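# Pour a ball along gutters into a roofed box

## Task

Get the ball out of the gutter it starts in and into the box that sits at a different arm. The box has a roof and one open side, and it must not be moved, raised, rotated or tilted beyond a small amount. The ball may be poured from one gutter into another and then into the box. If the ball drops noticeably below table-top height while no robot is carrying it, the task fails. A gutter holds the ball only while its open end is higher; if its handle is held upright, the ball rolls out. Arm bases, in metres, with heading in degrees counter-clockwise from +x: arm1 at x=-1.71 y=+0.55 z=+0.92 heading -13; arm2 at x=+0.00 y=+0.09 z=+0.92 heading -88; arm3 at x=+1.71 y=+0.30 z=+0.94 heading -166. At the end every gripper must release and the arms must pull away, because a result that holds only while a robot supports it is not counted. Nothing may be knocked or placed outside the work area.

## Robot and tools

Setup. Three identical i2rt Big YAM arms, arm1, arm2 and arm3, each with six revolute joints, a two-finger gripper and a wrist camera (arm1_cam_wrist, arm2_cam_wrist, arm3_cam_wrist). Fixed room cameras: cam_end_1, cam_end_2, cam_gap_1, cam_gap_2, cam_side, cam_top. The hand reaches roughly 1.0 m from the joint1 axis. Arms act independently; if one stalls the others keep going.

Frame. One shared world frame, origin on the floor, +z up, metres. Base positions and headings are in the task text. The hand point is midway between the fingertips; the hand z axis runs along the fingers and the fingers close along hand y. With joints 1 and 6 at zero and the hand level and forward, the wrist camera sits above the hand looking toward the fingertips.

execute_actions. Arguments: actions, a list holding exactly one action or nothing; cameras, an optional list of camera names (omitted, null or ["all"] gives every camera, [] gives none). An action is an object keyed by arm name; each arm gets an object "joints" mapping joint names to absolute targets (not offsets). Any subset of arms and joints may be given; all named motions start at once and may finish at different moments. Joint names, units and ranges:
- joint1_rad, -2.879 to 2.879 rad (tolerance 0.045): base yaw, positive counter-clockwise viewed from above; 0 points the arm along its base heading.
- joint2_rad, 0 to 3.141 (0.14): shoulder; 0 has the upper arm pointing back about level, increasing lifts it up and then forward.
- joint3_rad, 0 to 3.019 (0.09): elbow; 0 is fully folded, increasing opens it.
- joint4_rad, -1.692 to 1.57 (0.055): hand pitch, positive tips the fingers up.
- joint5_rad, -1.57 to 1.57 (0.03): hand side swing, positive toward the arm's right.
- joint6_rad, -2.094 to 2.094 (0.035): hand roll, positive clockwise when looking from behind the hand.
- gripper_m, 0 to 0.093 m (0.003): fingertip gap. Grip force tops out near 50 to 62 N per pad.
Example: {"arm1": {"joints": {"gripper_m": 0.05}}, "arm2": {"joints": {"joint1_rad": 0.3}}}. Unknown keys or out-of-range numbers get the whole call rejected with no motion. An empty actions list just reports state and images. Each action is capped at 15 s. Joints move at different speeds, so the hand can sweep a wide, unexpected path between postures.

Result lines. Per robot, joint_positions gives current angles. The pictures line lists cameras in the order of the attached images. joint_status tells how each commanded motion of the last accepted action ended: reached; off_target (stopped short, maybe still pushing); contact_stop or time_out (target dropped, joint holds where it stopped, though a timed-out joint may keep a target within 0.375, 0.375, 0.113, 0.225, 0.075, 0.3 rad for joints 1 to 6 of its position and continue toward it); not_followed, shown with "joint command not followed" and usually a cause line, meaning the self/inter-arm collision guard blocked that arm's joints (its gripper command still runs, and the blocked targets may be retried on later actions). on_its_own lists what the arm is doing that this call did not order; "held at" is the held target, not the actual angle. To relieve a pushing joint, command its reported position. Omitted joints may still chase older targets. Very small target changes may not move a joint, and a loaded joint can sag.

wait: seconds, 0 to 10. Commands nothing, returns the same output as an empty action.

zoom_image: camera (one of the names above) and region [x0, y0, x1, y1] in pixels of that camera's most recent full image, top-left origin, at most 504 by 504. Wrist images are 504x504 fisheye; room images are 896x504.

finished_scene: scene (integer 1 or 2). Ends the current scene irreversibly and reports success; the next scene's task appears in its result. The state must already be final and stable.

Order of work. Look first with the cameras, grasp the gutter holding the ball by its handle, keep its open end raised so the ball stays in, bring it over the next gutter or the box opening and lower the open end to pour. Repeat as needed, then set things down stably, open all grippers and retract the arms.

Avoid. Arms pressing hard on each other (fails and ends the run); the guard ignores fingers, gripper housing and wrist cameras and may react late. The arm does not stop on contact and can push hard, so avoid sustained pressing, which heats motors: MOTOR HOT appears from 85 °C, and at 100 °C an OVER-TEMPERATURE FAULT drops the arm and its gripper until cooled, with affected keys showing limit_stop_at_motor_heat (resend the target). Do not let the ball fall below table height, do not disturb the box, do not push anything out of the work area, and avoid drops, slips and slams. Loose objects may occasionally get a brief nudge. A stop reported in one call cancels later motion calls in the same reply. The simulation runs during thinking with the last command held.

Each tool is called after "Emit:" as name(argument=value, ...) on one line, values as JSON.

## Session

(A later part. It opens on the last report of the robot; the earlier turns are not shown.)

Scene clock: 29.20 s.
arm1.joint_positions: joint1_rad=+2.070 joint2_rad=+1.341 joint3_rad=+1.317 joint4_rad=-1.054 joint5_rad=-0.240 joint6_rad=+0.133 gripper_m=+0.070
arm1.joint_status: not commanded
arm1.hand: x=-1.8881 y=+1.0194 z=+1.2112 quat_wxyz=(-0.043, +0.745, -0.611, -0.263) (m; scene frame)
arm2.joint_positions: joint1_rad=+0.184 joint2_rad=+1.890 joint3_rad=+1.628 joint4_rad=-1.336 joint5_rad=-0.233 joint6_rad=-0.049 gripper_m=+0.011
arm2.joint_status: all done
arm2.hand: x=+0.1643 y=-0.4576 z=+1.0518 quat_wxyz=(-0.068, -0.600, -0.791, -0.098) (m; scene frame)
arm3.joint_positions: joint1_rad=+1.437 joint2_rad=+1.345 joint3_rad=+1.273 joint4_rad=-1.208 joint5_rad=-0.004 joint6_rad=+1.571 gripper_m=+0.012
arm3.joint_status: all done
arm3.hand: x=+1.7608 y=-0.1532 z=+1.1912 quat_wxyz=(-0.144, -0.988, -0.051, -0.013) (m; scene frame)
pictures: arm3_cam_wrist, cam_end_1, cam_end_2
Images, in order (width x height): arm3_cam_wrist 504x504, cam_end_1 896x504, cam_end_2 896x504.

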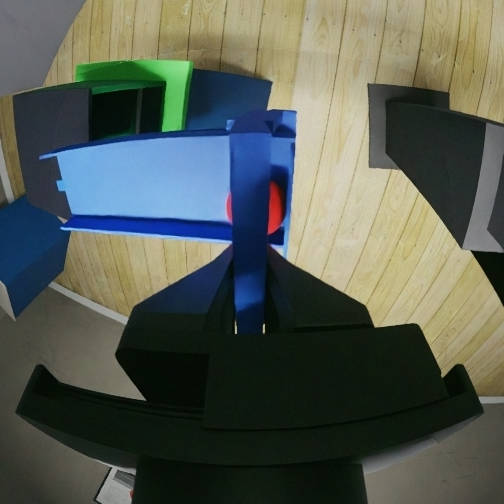

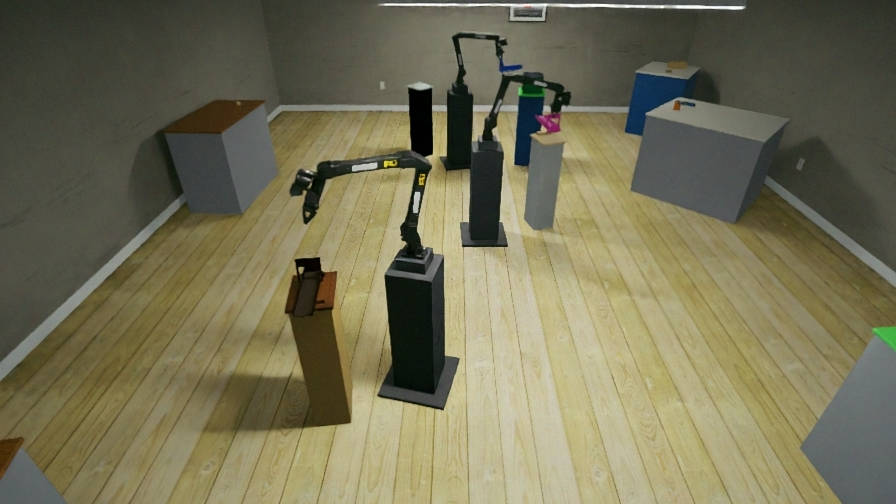

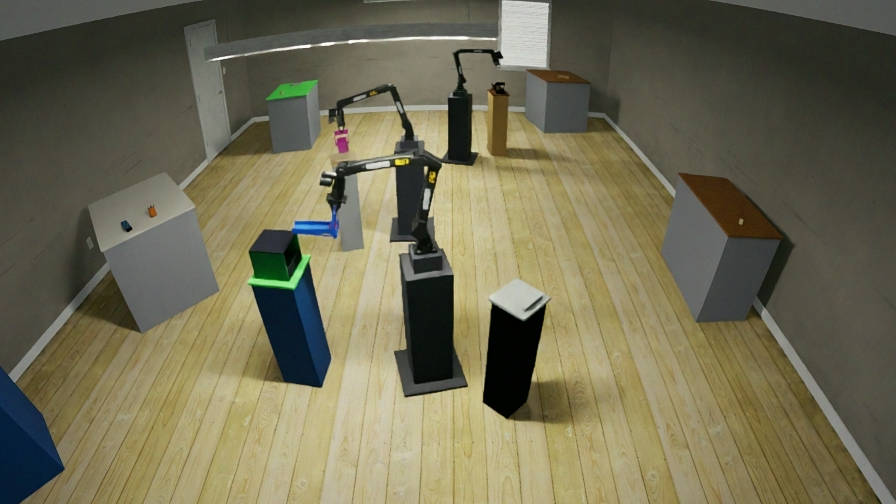

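Emit:
execute_actions(actions=[])

Scene clock: 29.43 s.
arm1.joint_positions: joint1_rad=+2.070 joint2_rad=+1.341 joint3_rad=+1.317 joint4_rad=-1.054 joint5_rad=-0.240 joint6_rad=+0.133 gripper_m=+0.070
arm1.joint_status: not commanded
arm1.hand: x=-1.8881 y=+1.0194 z=+1.2112 quat_wxyz=(-0.043, +0.745, -0.611, -0.263) (m; scene frame)
arm2.joint_positions: joint1_rad=+0.184 joint2_rad=+1.890 joint3_rad=+1.628 joint4_rad=-1.336 joint5_rad=-0.233 joint6_rad=-0.049 gripper_m=+0.011
arm2.joint_status: all done
arm2.hand: x=+0.1643 y=-0.4576 z=+1.0518 quat_wxyz=(-0.068, -0.600, -0.791, -0.098) (m; scene frame)
arm3.joint_positions: joint1_rad=+1.437 joint2_rad=+1.345 joint3_rad=+1.273 joint4_rad=-1.208 joint5_rad=-0.004 joint6_rad=+1.571 gripper_m=+0.012
arm3.joint_status: all done
arm3.hand: x=+1.7608 y=-0.1532 z=+1.1912 quat_wxyz=(-0.144, -0.988, -0.051, -0.013) (m; scene frame)
pictures: arm1_cam_wrist, arm2_cam_wrist, arm3_cam_wrist, cam_end_1, cam_end_2, cam_gap_1, cam_gap_2, cam_side, cam_top
Images, in order (width x height): arm1_cam_wrist 504x504, arm2_cam_wrist 504x504, arm3_cam_wrist 504x504, cam_end_1 896x504, cam_end_2 896x504, cam_gap_1 896x504, cam_gap_2 896x504, cam_side 896x504, cam_top 896x504.

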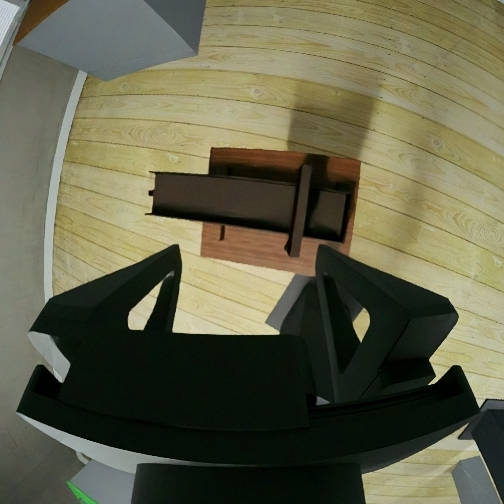

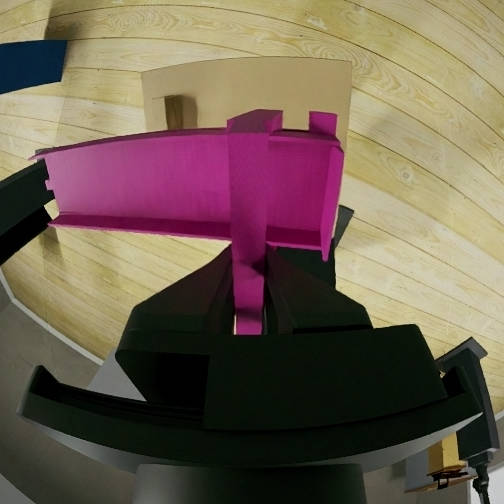

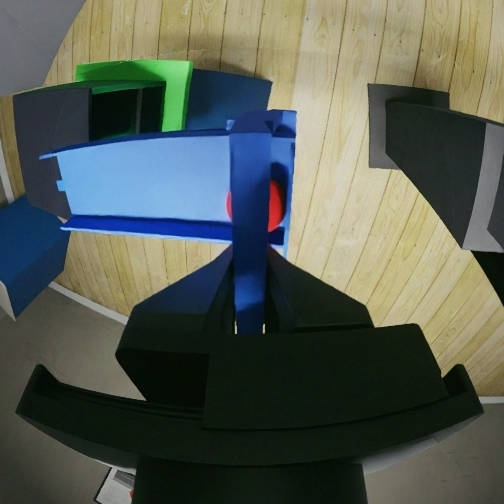

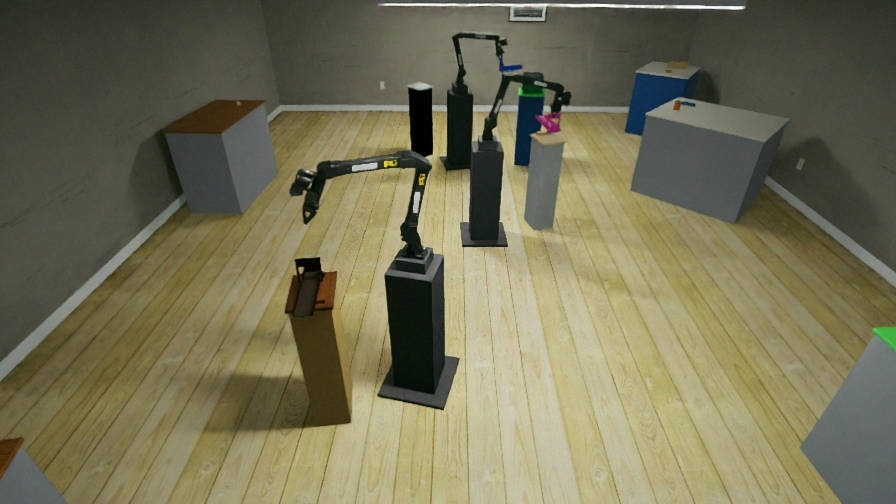

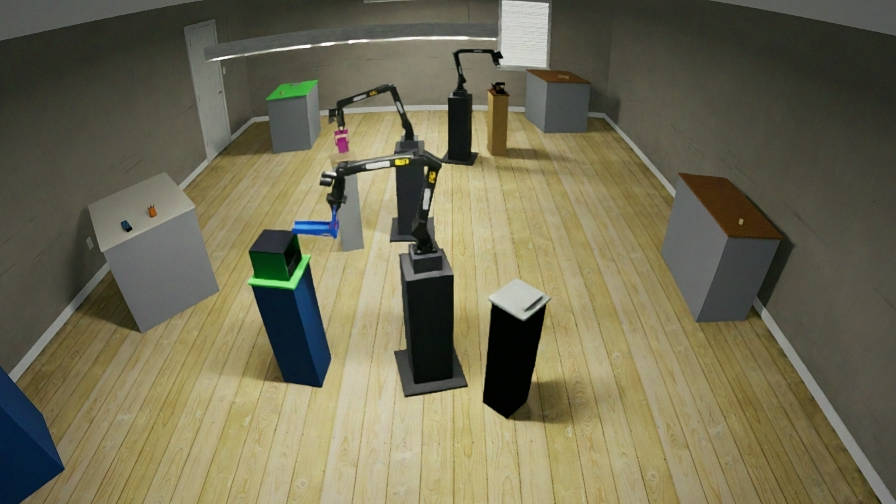

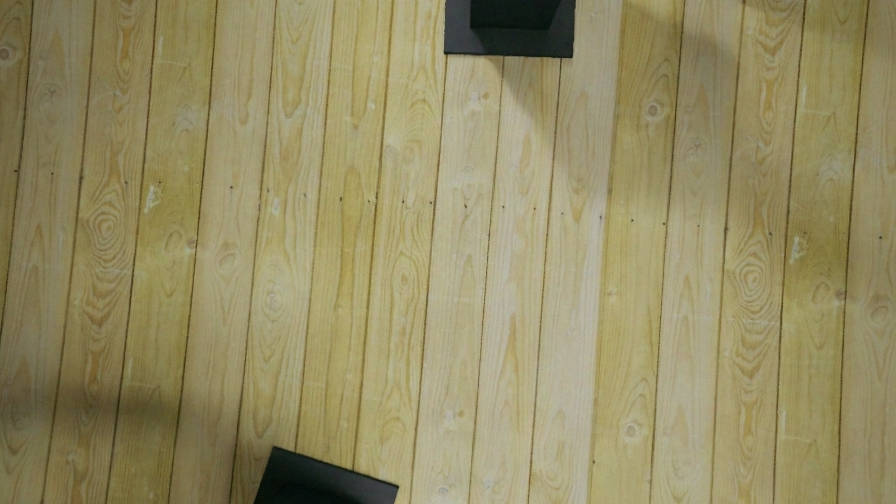

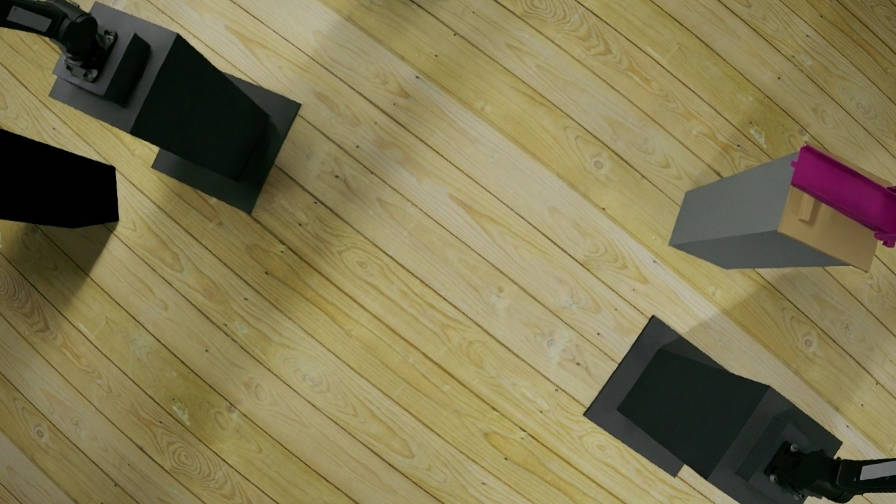

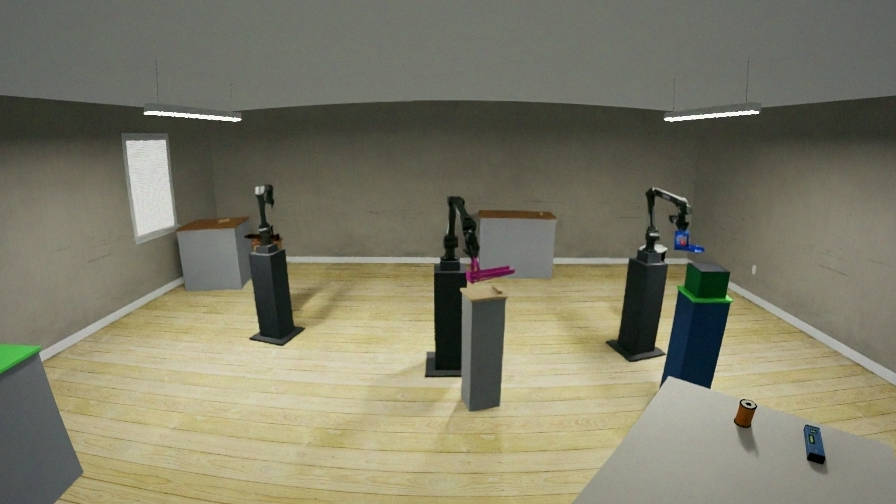

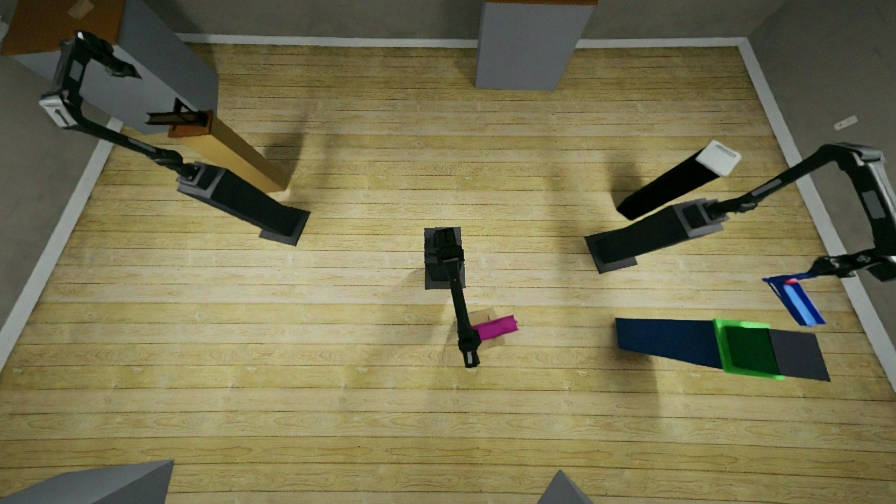

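Emit:
zoom_image(camera="cam_end_2", region=[235, 160, 365, 300])

Emit:
zoom_image(camera="cam_end_1", region=[480, 30, 570, 105])

Region (235, 160, 365, 300) of cam_end_2's 896x504 image, scaled by 3.600, with more detail than that image has; it fills the left 468 columns of this view, and the rest is white.

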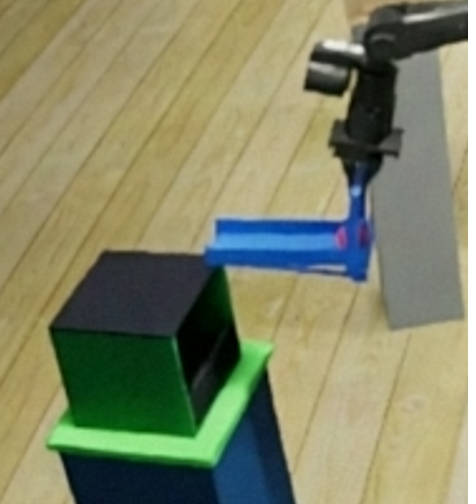

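Region (480, 30, 570, 105) of cam_end_1's 896x504 image, scaled by 5.600, with more detail than that image has.

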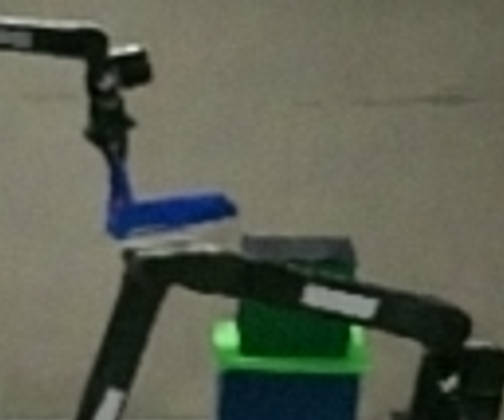

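Emit:
execute_actions(actions=[{"arm2":{"joints":{"joint2_rad":1.945,"joint3_rad":1.545,"joint4_rad":-1.14,"joint1_rad":0.19}},"arm3":{"joints":{"joint2_rad":1.38,"joint3_rad":1.03,"joint4_rad":-0.955}}}], cameras=["arm2_cam_wrist","arm3_cam_wrist","cam_end_1","cam_end_2","cam_side"])

Scene clock: 32.83 s.
arm1.joint_positions: joint1_rad=+2.070 joint2_rad=+1.341 joint3_rad=+1.317 joint4_rad=-1.054 joint5_rad=-0.240 joint6_rad=+0.133 gripper_m=+0.070
arm1.joint_status: not commanded
arm1.hand: x=-1.8881 y=+1.0194 z=+1.2112 quat_wxyz=(-0.043, +0.745, -0.611, -0.263) (m; scene frame)
arm2.joint_positions: joint1_rad=+0.184 joint2_rad=+1.957 joint3_rad=+1.539 joint4_rad=-1.149 joint5_rad=-0.233 joint6_rad=-0.050 gripper_m=+0.011
arm2.joint_status: all done
arm2.hand: x=+0.1670 y=-0.4673 z=+0.9827 quat_wxyz=(-0.080, -0.599, -0.792, -0.089) (m; scene frame)
arm3.joint_positions: joint1_rad=+1.437 joint2_rad=+1.396 joint3_rad=+1.020 joint4_rad=-0.970 joint5_rad=-0.004 joint6_rad=+1.571 gripper_m=+0.012
arm3.joint_status: all done
arm3.hand: x=+1.7594 y=-0.1313 z=+1.0751 quat_wxyz=(-0.111, -0.992, -0.052, -0.012) (m; scene frame)
pictures: arm2_cam_wrist, arm3_cam_wrist, cam_end_1, cam_end_2, cam_side
Images, in order (width x height): arm2_cam_wrist 504x504, arm3_cam_wrist 504x504, cam_end_1 896x504, cam_end_2 896x504, cam_side 896x504.

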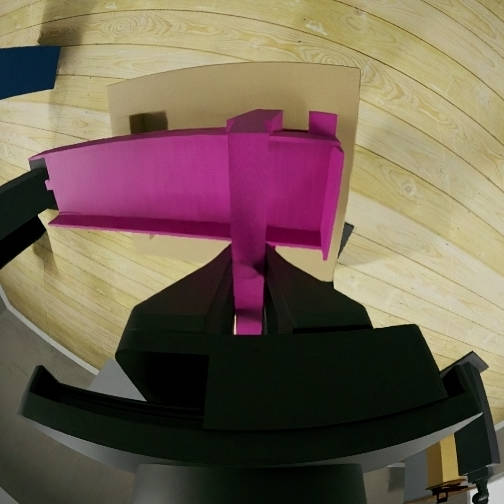

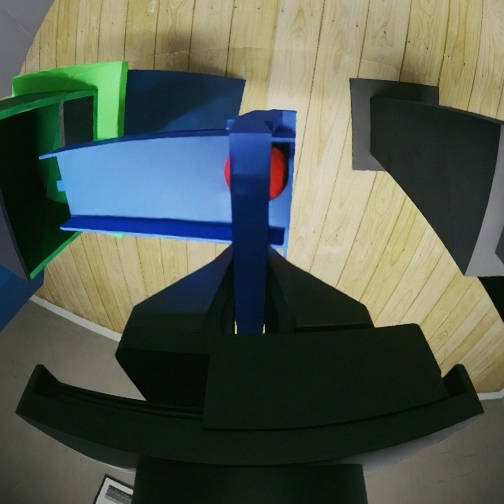

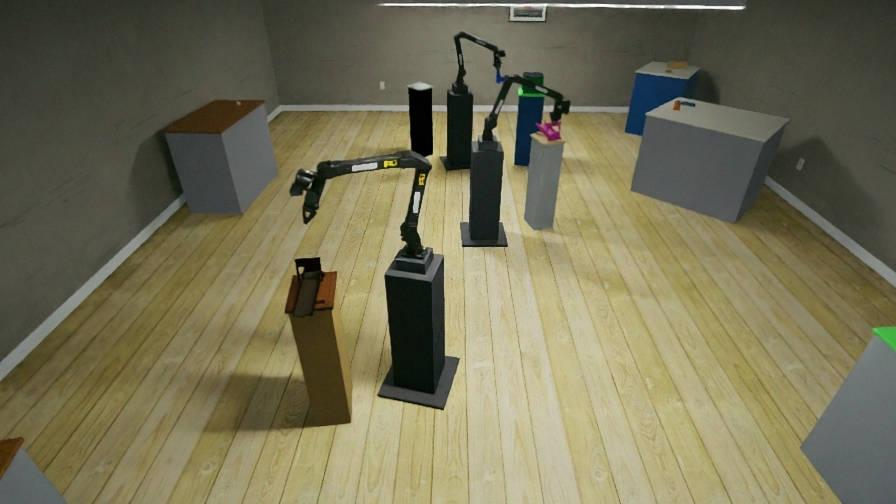

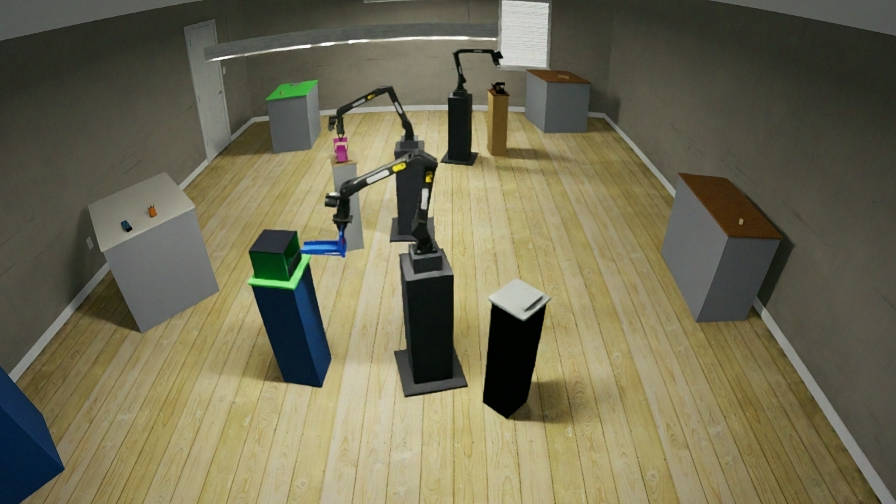

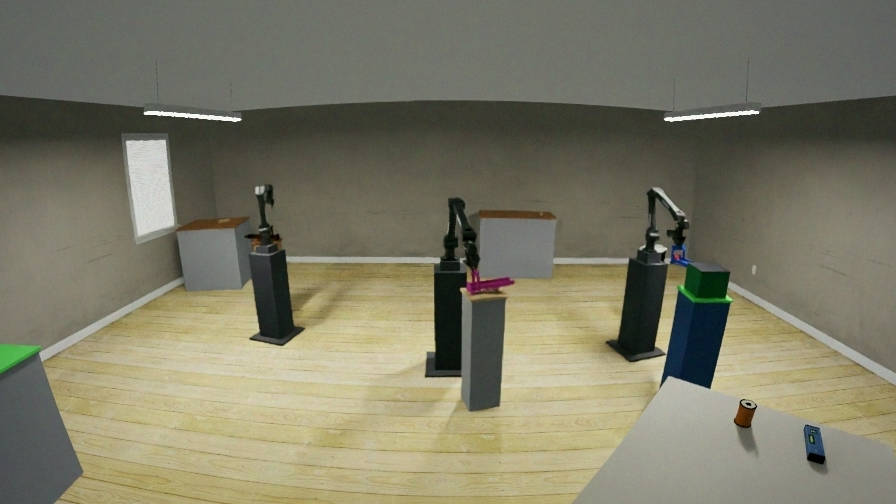

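Emit:
zoom_image(camera="arm3_cam_wrist", region=[0, 40, 200, 300])

Emit:
zoom_image(camera="cam_end_2", region=[235, 180, 365, 300])

Region (0, 40, 200, 300) of arm3_cam_wrist's 504x504 image, scaled by 1.938, with more detail than that image has; it fills the left 388 columns of this view, and the rest is white.

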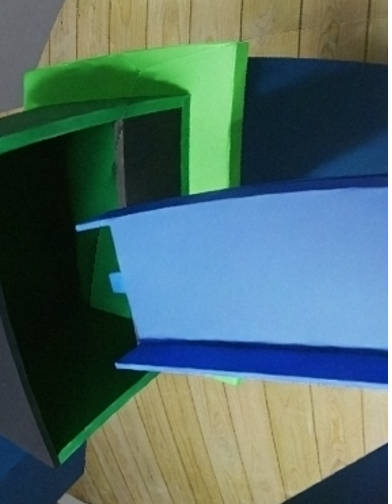

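Region (235, 180, 365, 300) of cam_end_2's 896x504 image, scaled by 3.877, with more detail than that image has; it fills the top 465 rows of this view, and the rest is white.

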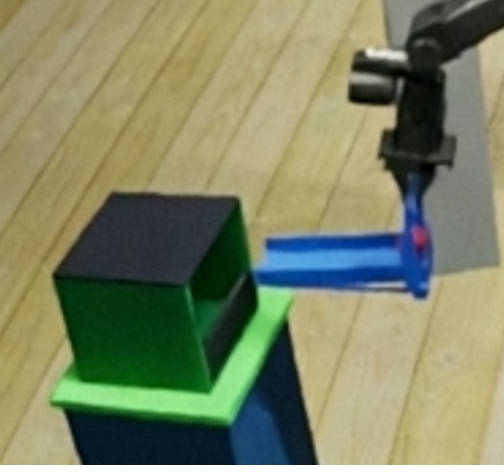

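Emit:
execute_actions(actions=[{"arm2":{"joints":{"joint2_rad":1.96,"joint3_rad":1.528}},"arm3":{"joints":{"joint2_rad":1.652,"joint3_rad":1.312}}}], cameras=["arm2_cam_wrist","arm3_cam_wrist","cam_end_2","cam_side"])

Scene clock: 34.47 s.
arm1.joint_positions: joint1_rad=+2.070 joint2_rad=+1.341 joint3_rad=+1.317 joint4_rad=-1.054 joint5_rad=-0.240 joint6_rad=+0.133 gripper_m=+0.070
arm1.joint_status: not commanded
arm1.hand: x=-1.8881 y=+1.0194 z=+1.2112 quat_wxyz=(-0.043, +0.745, -0.611, -0.263) (m; scene frame)
arm2.joint_positions: joint1_rad=+0.184 joint2_rad=+1.957 joint3_rad=+1.530 joint4_rad=-1.149 joint5_rad=-0.233 joint6_rad=-0.050 gripper_m=+0.011
arm2.joint_status: all done
arm2.hand: x=+0.1662 y=-0.4637 z=+0.9794 quat_wxyz=(-0.076, -0.599, -0.792, -0.092) (m; scene frame)
arm3.joint_positions: joint1_rad=+1.437 joint2_rad=+1.669 joint3_rad=+1.236 joint4_rad=-0.961 joint5_rad=-0.004 joint6_rad=+1.571 gripper_m=+0.012
arm3.joint_status: all done
arm3.hand: x=+1.7684 y=-0.2140 z=+1.0376 quat_wxyz=(-0.087, -0.995, -0.052, -0.010) (m; scene frame)
pictures: arm2_cam_wrist, arm3_cam_wrist, cam_end_2, cam_side
Images, in order (width x height): arm2_cam_wrist 504x504, arm3_cam_wrist 504x504, cam_end_2 896x504, cam_side 896x504.

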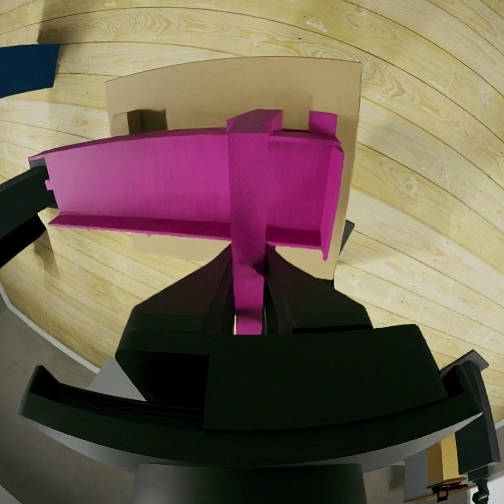

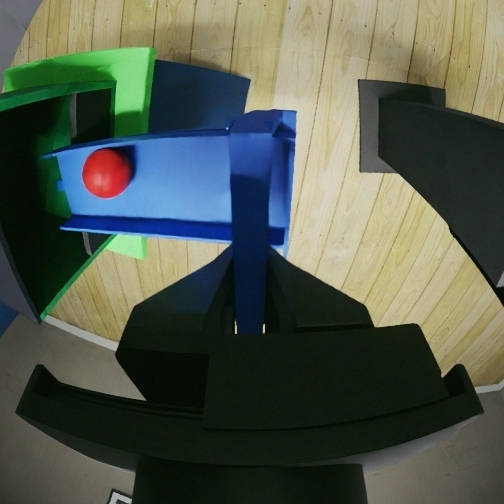

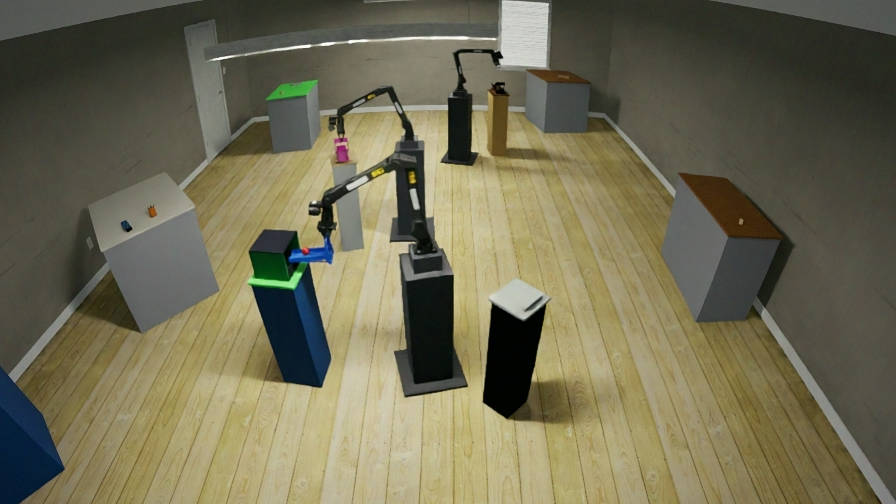

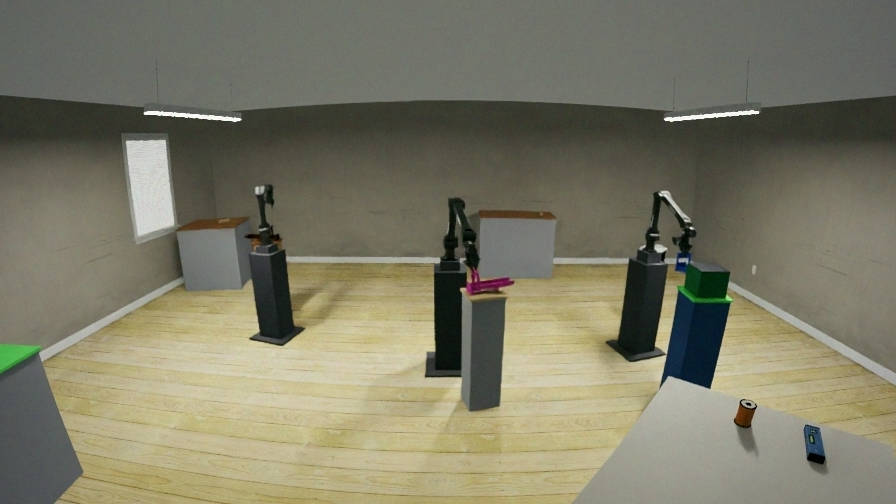

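Emit:
execute_actions(actions=[{"arm2":{"joints":{"joint2_rad":1.985}}}], cameras=["arm3_cam_wrist","cam_end_2"])

Scene clock: 35.17 s.
arm1.joint_positions: joint1_rad=+2.070 joint2_rad=+1.341 joint3_rad=+1.317 joint4_rad=-1.054 joint5_rad=-0.240 joint6_rad=+0.133 gripper_m=+0.070
arm1.joint_status: not commanded
arm1.hand: x=-1.8881 y=+1.0194 z=+1.2112 quat_wxyz=(-0.043, +0.745, -0.611, -0.263) (m; scene frame)
arm2.joint_positions: joint1_rad=+0.184 joint2_rad=+1.974 joint3_rad=+1.530 joint4_rad=-1.149 joint5_rad=-0.234 joint6_rad=-0.050 gripper_m=+0.011
arm2.joint_status: all done
arm2.hand: x=+0.1660 y=-0.4624 z=+0.9697 quat_wxyz=(-0.070, -0.600, -0.791, -0.097) (m; scene frame)
arm3.joint_positions: joint1_rad=+1.437 joint2_rad=+1.669 joint3_rad=+1.236 joint4_rad=-0.961 joint5_rad=-0.004 joint6_rad=+1.571 gripper_m=+0.012
arm3.joint_status: not commanded
arm3.hand: x=+1.7683 y=-0.2141 z=+1.0376 quat_wxyz=(-0.087, -0.995, -0.052, -0.010) (m; scene frame)
pictures: arm3_cam_wrist, cam_end_2
Images, in order (width x height): arm3_cam_wrist 504x504, cam_end_2 896x504.

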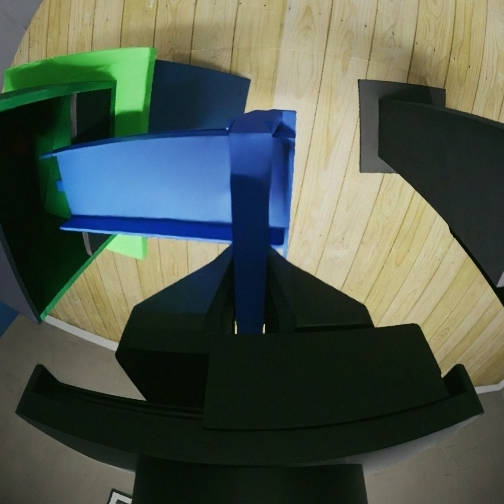

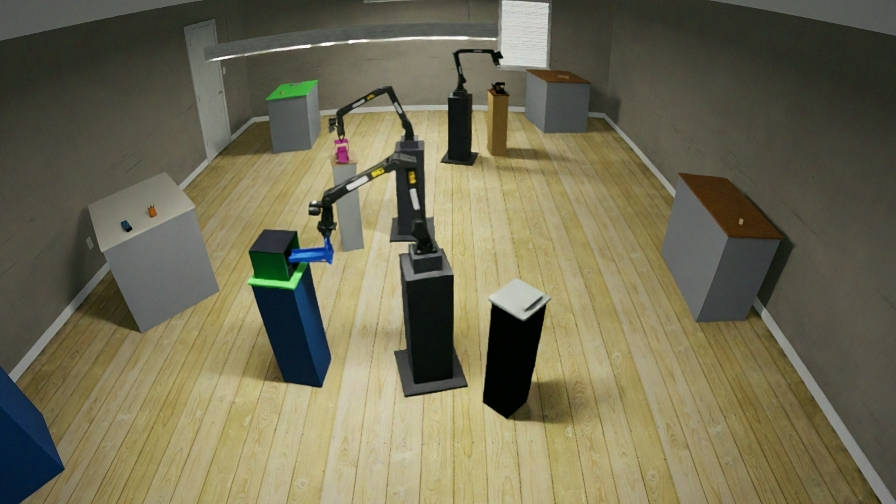

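Emit:
zoom_image(camera="arm3_cam_wrist", region=[0, 40, 200, 330])

Emit:
zoom_image(camera="cam_end_2", region=[235, 180, 365, 300])

Region (0, 40, 200, 330) of arm3_cam_wrist's 504x504 image, scaled by 1.738, with more detail than that image has; it fills the left 348 columns of this view, and the rest is white.

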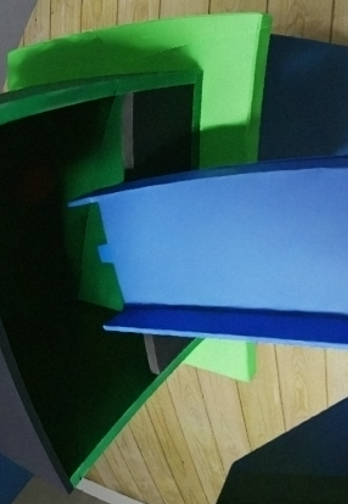

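Region (235, 180, 365, 300) of cam_end_2's 896x504 image, scaled by 3.877, with more detail than that image has; it fills the top 465 rows of this view, and the rest is white.

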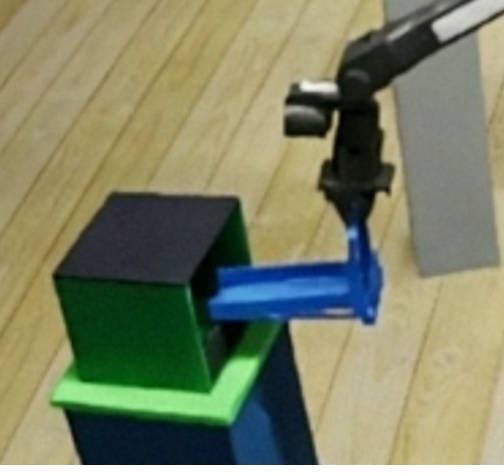

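Emit:
execute_actions(actions=[{"arm2":{"joints":{"gripper_m":0.06}},"arm3":{"joints":{"joint2_rad":1.40,"joint3_rad":1.04}}}], cameras=["arm2_cam_wrist","arm3_cam_wrist","cam_end_2"])

Scene clock: 36.80 s.
arm1.joint_positions: joint1_rad=+2.070 joint2_rad=+1.341 joint3_rad=+1.317 joint4_rad=-1.054 joint5_rad=-0.240 joint6_rad=+0.133 gripper_m=+0.070
arm1.joint_status: not commanded
arm1.hand: x=-1.8881 y=+1.0194 z=+1.2112 quat_wxyz=(-0.043, +0.745, -0.611, -0.263) (m; scene frame)
arm2.joint_positions: joint1_rad=+0.184 joint2_rad=+1.974 joint3_rad=+1.530 joint4_rad=-1.149 joint5_rad=-0.236 joint6_rad=-0.050 gripper_m=+0.060
arm2.joint_status: all done
arm2.hand: x=+0.1663 y=-0.4623 z=+0.9698 quat_wxyz=(-0.070, -0.600, -0.791, -0.098) (m; scene frame)
arm3.joint_positions: joint1_rad=+1.437 joint2_rad=+1.395 joint3_rad=+1.046 joint4_rad=-0.958 joint5_rad=-0.004 joint6_rad=+1.571 gripper_m=+0.012
arm3.joint_status: all done
arm3.hand: x=+1.7606 y=-0.1439 z=+1.0869 quat_wxyz=(-0.130, -0.990, -0.051, -0.013) (m; scene frame)
pictures: arm2_cam_wrist, arm3_cam_wrist, cam_end_2
Images, in order (width x height): arm2_cam_wrist 504x504, arm3_cam_wrist 504x504, cam_end_2 896x504.

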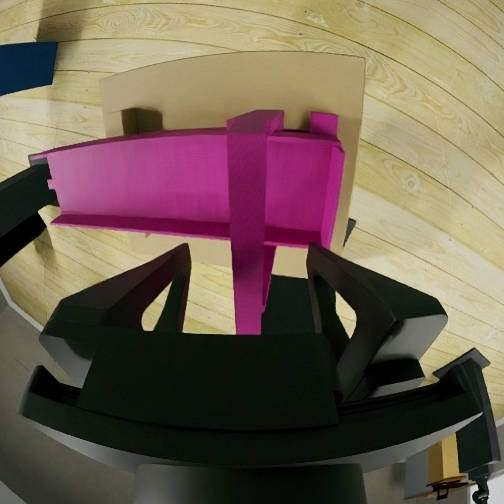

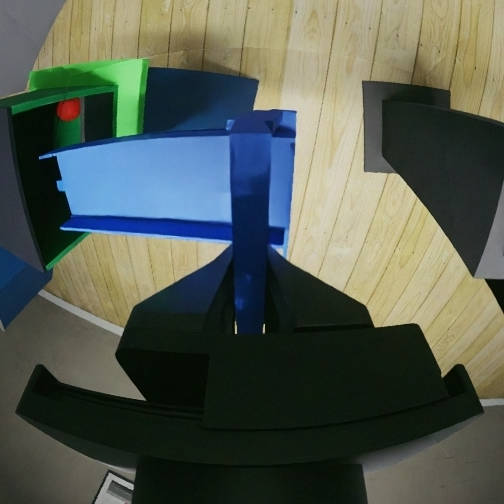

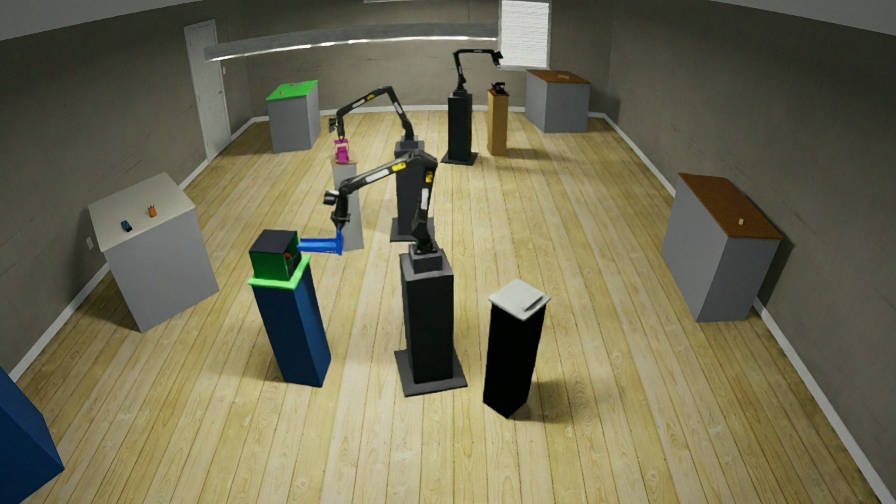

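Emit:
execute_actions(actions=[{"arm2":{"joints":{"joint2_rad":1.55}},"arm3":{"joints":{"joint1_rad":-2.262,"joint2_rad":1.47,"joint3_rad":1.022,"joint5_rad":0.072,"joint6_rad":1.9}}}], cameras=["arm3_cam_wrist","cam_end_2"])

Scene clock: 39.73 s.
arm1.joint_positions: joint1_rad=+2.070 joint2_rad=+1.341 joint3_rad=+1.317 joint4_rad=-1.054 joint5_rad=-0.240 joint6_rad=+0.133 gripper_m=+0.070
arm1.joint_status: not commanded
arm1.hand: x=-1.8881 y=+1.0194 z=+1.2112 quat_wxyz=(-0.043, +0.745, -0.611, -0.263) (m; scene frame)
arm2.joint_positions: joint1_rad=+0.184 joint2_rad=+1.545 joint3_rad=+1.519 joint4_rad=-1.148 joint5_rad=-0.237 joint6_rad=-0.050 gripper_m=+0.060
arm2.joint_status: all done
arm2.hand: x=+0.1612 y=-0.4448 z=+1.2015 quat_wxyz=(-0.228, -0.569, -0.789, +0.036) (m; scene frame)
arm3.joint_positions: joint1_rad=-2.267 joint2_rad=+1.483 joint3_rad=+1.027 joint4_rad=-0.956 joint5_rad=+0.070 joint6_rad=+1.894 gripper_m=+0.012
arm3.joint_status: all done
arm3.hand: x=+1.9190 y=+0.6868 z=+1.0459 quat_wxyz=(+0.043, +0.382, +0.920, +0.079) (m; scene frame)
pictures: arm3_cam_wrist, cam_end_2
Images, in order (width x height): arm3_cam_wrist 504x504, cam_end_2 896x504.

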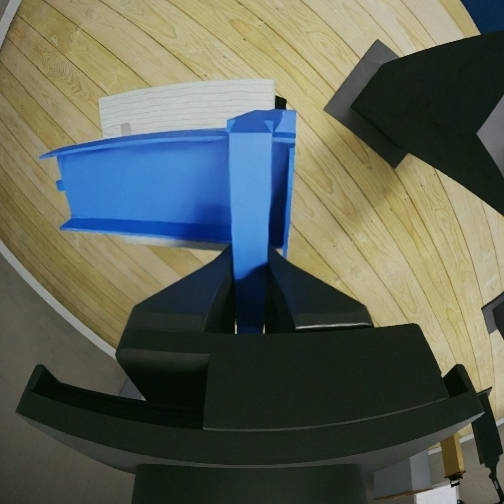

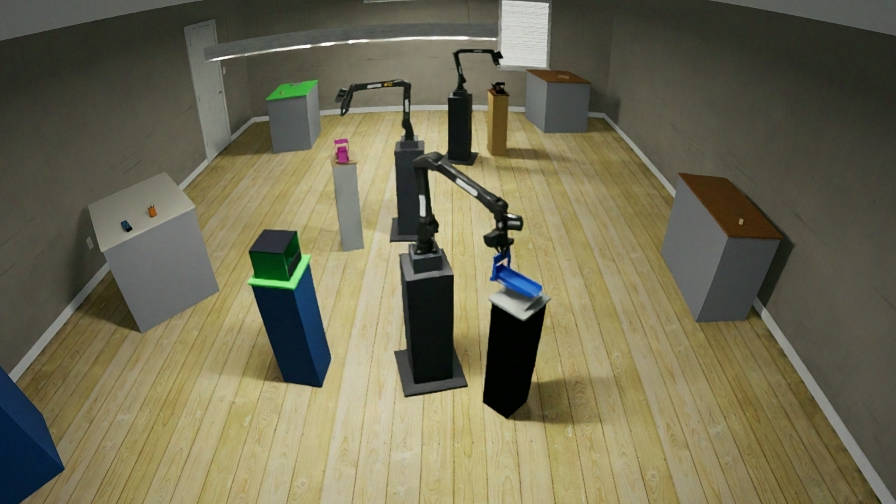

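Emit:
execute_actions(actions=[{"arm3":{"joints":{"joint1_rad":-2.252,"joint2_rad":1.645,"joint4_rad":-0.707}}}], cameras=["arm3_cam_wrist","cam_end_2"])

Scene clock: 40.70 s.
arm1.joint_positions: joint1_rad=+2.070 joint2_rad=+1.341 joint3_rad=+1.317 joint4_rad=-1.054 joint5_rad=-0.240 joint6_rad=+0.133 gripper_m=+0.070
arm1.joint_status: not commanded
arm1.hand: x=-1.8881 y=+1.0194 z=+1.2112 quat_wxyz=(-0.043, +0.745, -0.611, -0.263) (m; scene frame)
arm2.joint_positions: joint1_rad=+0.184 joint2_rad=+1.545 joint3_rad=+1.519 joint4_rad=-1.148 joint5_rad=-0.237 joint6_rad=-0.050 gripper_m=+0.060
arm2.joint_status: not commanded
arm2.hand: x=+0.1612 y=-0.4448 z=+1.2015 quat_wxyz=(-0.228, -0.569, -0.789, +0.036) (m; scene frame)
arm3.joint_positions: joint1_rad=-2.259 joint2_rad=+1.657 joint3_rad=+1.025 joint4_rad=-0.720 joint5_rad=+0.070 joint6_rad=+1.895 gripper_m=+0.012
arm3.joint_status: all done
arm3.hand: x=+1.9362 y=+0.7299 z=+0.9796 quat_wxyz=(+0.045, +0.378, +0.918, +0.109) (m; scene frame)
pictures: arm3_cam_wrist, cam_end_2
Images, in order (width x height): arm3_cam_wrist 504x504, cam_end_2 896x504.

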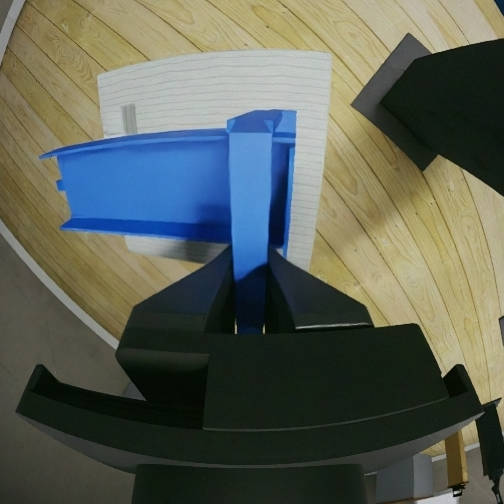

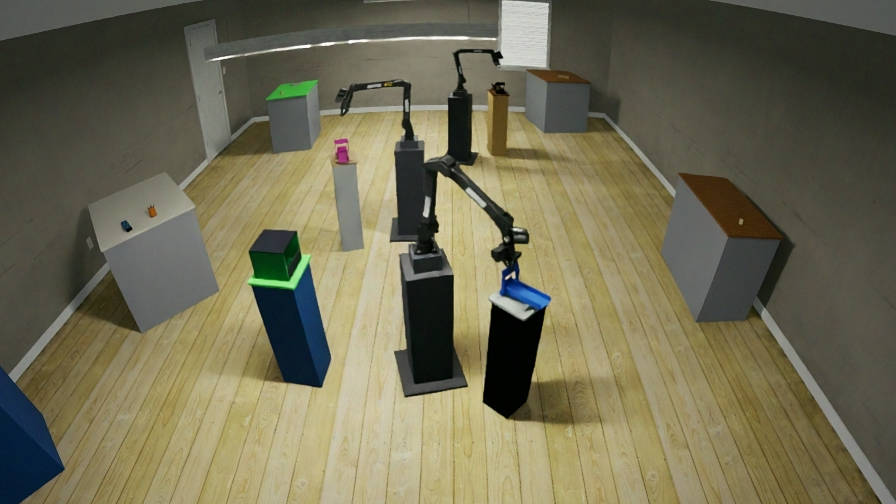

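Emit:
execute_actions(actions=[{"arm3":{"joints":{"gripper_m":0.075}}}], cameras=["arm3_cam_wrist"])

Emit:
execute_actions(actions=[{"arm3":{"joints":{"joint2_rad":1.25,"joint4_rad":-0.8}}}], cameras=["arm3_cam_wrist","cam_end_2","cam_side"])

Scene clock: 41.50 s.
arm1.joint_positions: joint1_rad=+2.070 joint2_rad=+1.341 joint3_rad=+1.317 joint4_rad=-1.054 joint5_rad=-0.240 joint6_rad=+0.133 gripper_m=+0.070
arm1.joint_status: not commanded
arm1.hand: x=-1.8881 y=+1.0194 z=+1.2112 quat_wxyz=(-0.043, +0.745, -0.611, -0.263) (m; scene frame)
arm2.joint_positions: joint1_rad=+0.184 joint2_rad=+1.545 joint3_rad=+1.519 joint4_rad=-1.148 joint5_rad=-0.237 joint6_rad=-0.050 gripper_m=+0.060
arm2.joint_status: not commanded
arm2.hand: x=+0.1612 y=-0.4448 z=+1.2015 quat_wxyz=(-0.228, -0.569, -0.789, +0.036) (m; scene frame)
arm3.joint_positions: joint1_rad=-2.259 joint2_rad=+1.657 joint3_rad=+1.025 joint4_rad=-0.717 joint5_rad=+0.070 joint6_rad=+1.896 gripper_m=+0.075
arm3.joint_status: all done
arm3.hand: x=+1.9364 y=+0.7304 z=+0.9799 quat_wxyz=(+0.045, +0.378, +0.918, +0.111) (m; scene frame)
pictures: arm3_cam_wrist
Images, in order (width x height): arm3_cam_wrist 504x504.

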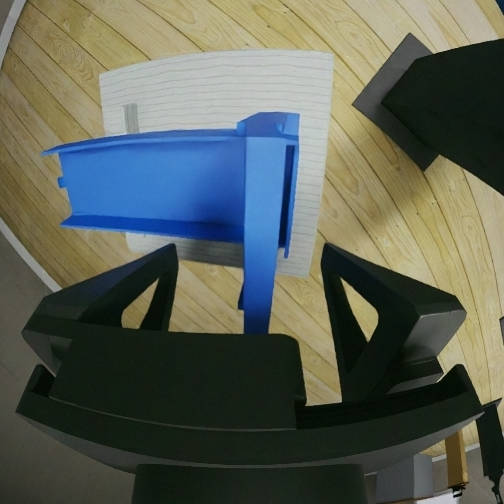

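Scene clock: 42.80 s.
arm1.joint_positions: joint1_rad=+2.070 joint2_rad=+1.341 joint3_rad=+1.317 joint4_rad=-1.054 joint5_rad=-0.240 joint6_rad=+0.133 gripper_m=+0.070
arm1.joint_status: not commanded
arm1.hand: x=-1.8881 y=+1.0194 z=+1.2112 quat_wxyz=(-0.043, +0.745, -0.611, -0.263) (m; scene frame)
arm2.joint_positions: joint1_rad=+0.184 joint2_rad=+1.545 joint3_rad=+1.519 joint4_rad=-1.148 joint5_rad=-0.237 joint6_rad=-0.050 gripper_m=+0.060
arm2.joint_status: not commanded
arm2.hand: x=+0.1612 y=-0.4448 z=+1.2015 quat_wxyz=(-0.228, -0.569, -0.789, +0.036) (m; scene frame)
arm3.joint_positions: joint1_rad=-2.259 joint2_rad=+1.239 joint3_rad=+1.025 joint4_rad=-0.793 joint5_rad=+0.070 joint6_rad=+1.896 gripper_m=+0.075
arm3.joint_status: all done
arm3.hand: x=+1.9276 y=+0.7146 z=+1.1654 quat_wxyz=(+0.054, +0.371, +0.884, +0.278) (m; scene frame)
pictures: arm3_cam_wrist, cam_end_2, cam_side
Images, in order (width x height): arm3_cam_wrist 504x504, cam_end_2 896x504, cam_side 896x504.

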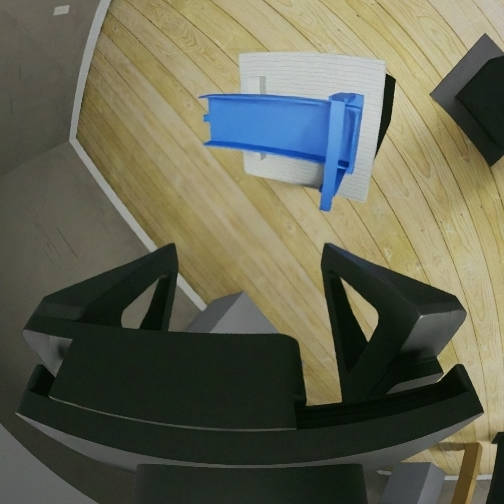

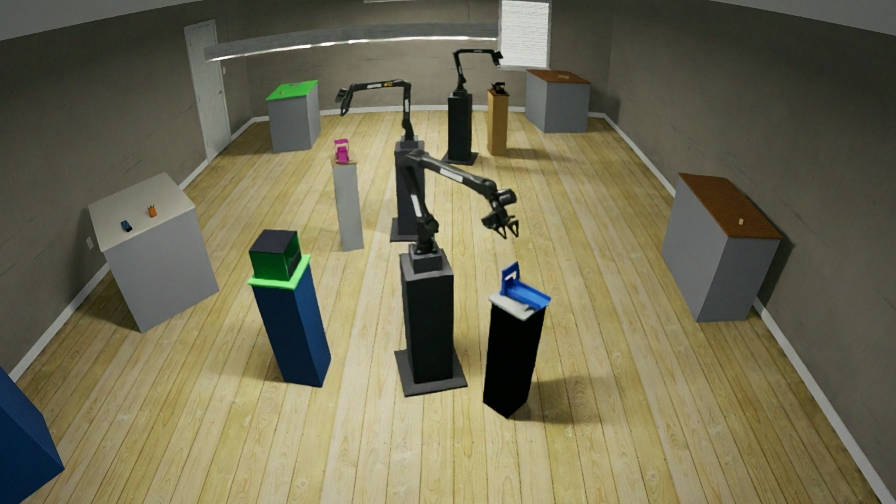

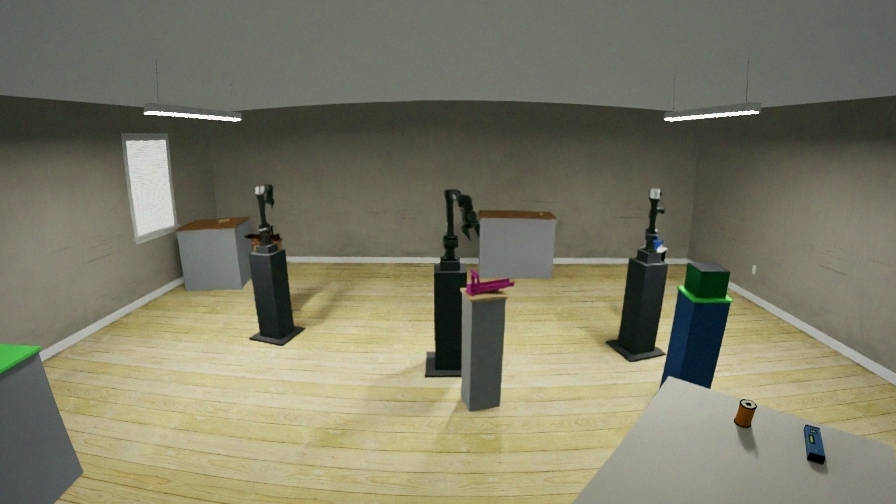

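Emit:
finished_scene(scene=2)

The scene is finished: the task was done.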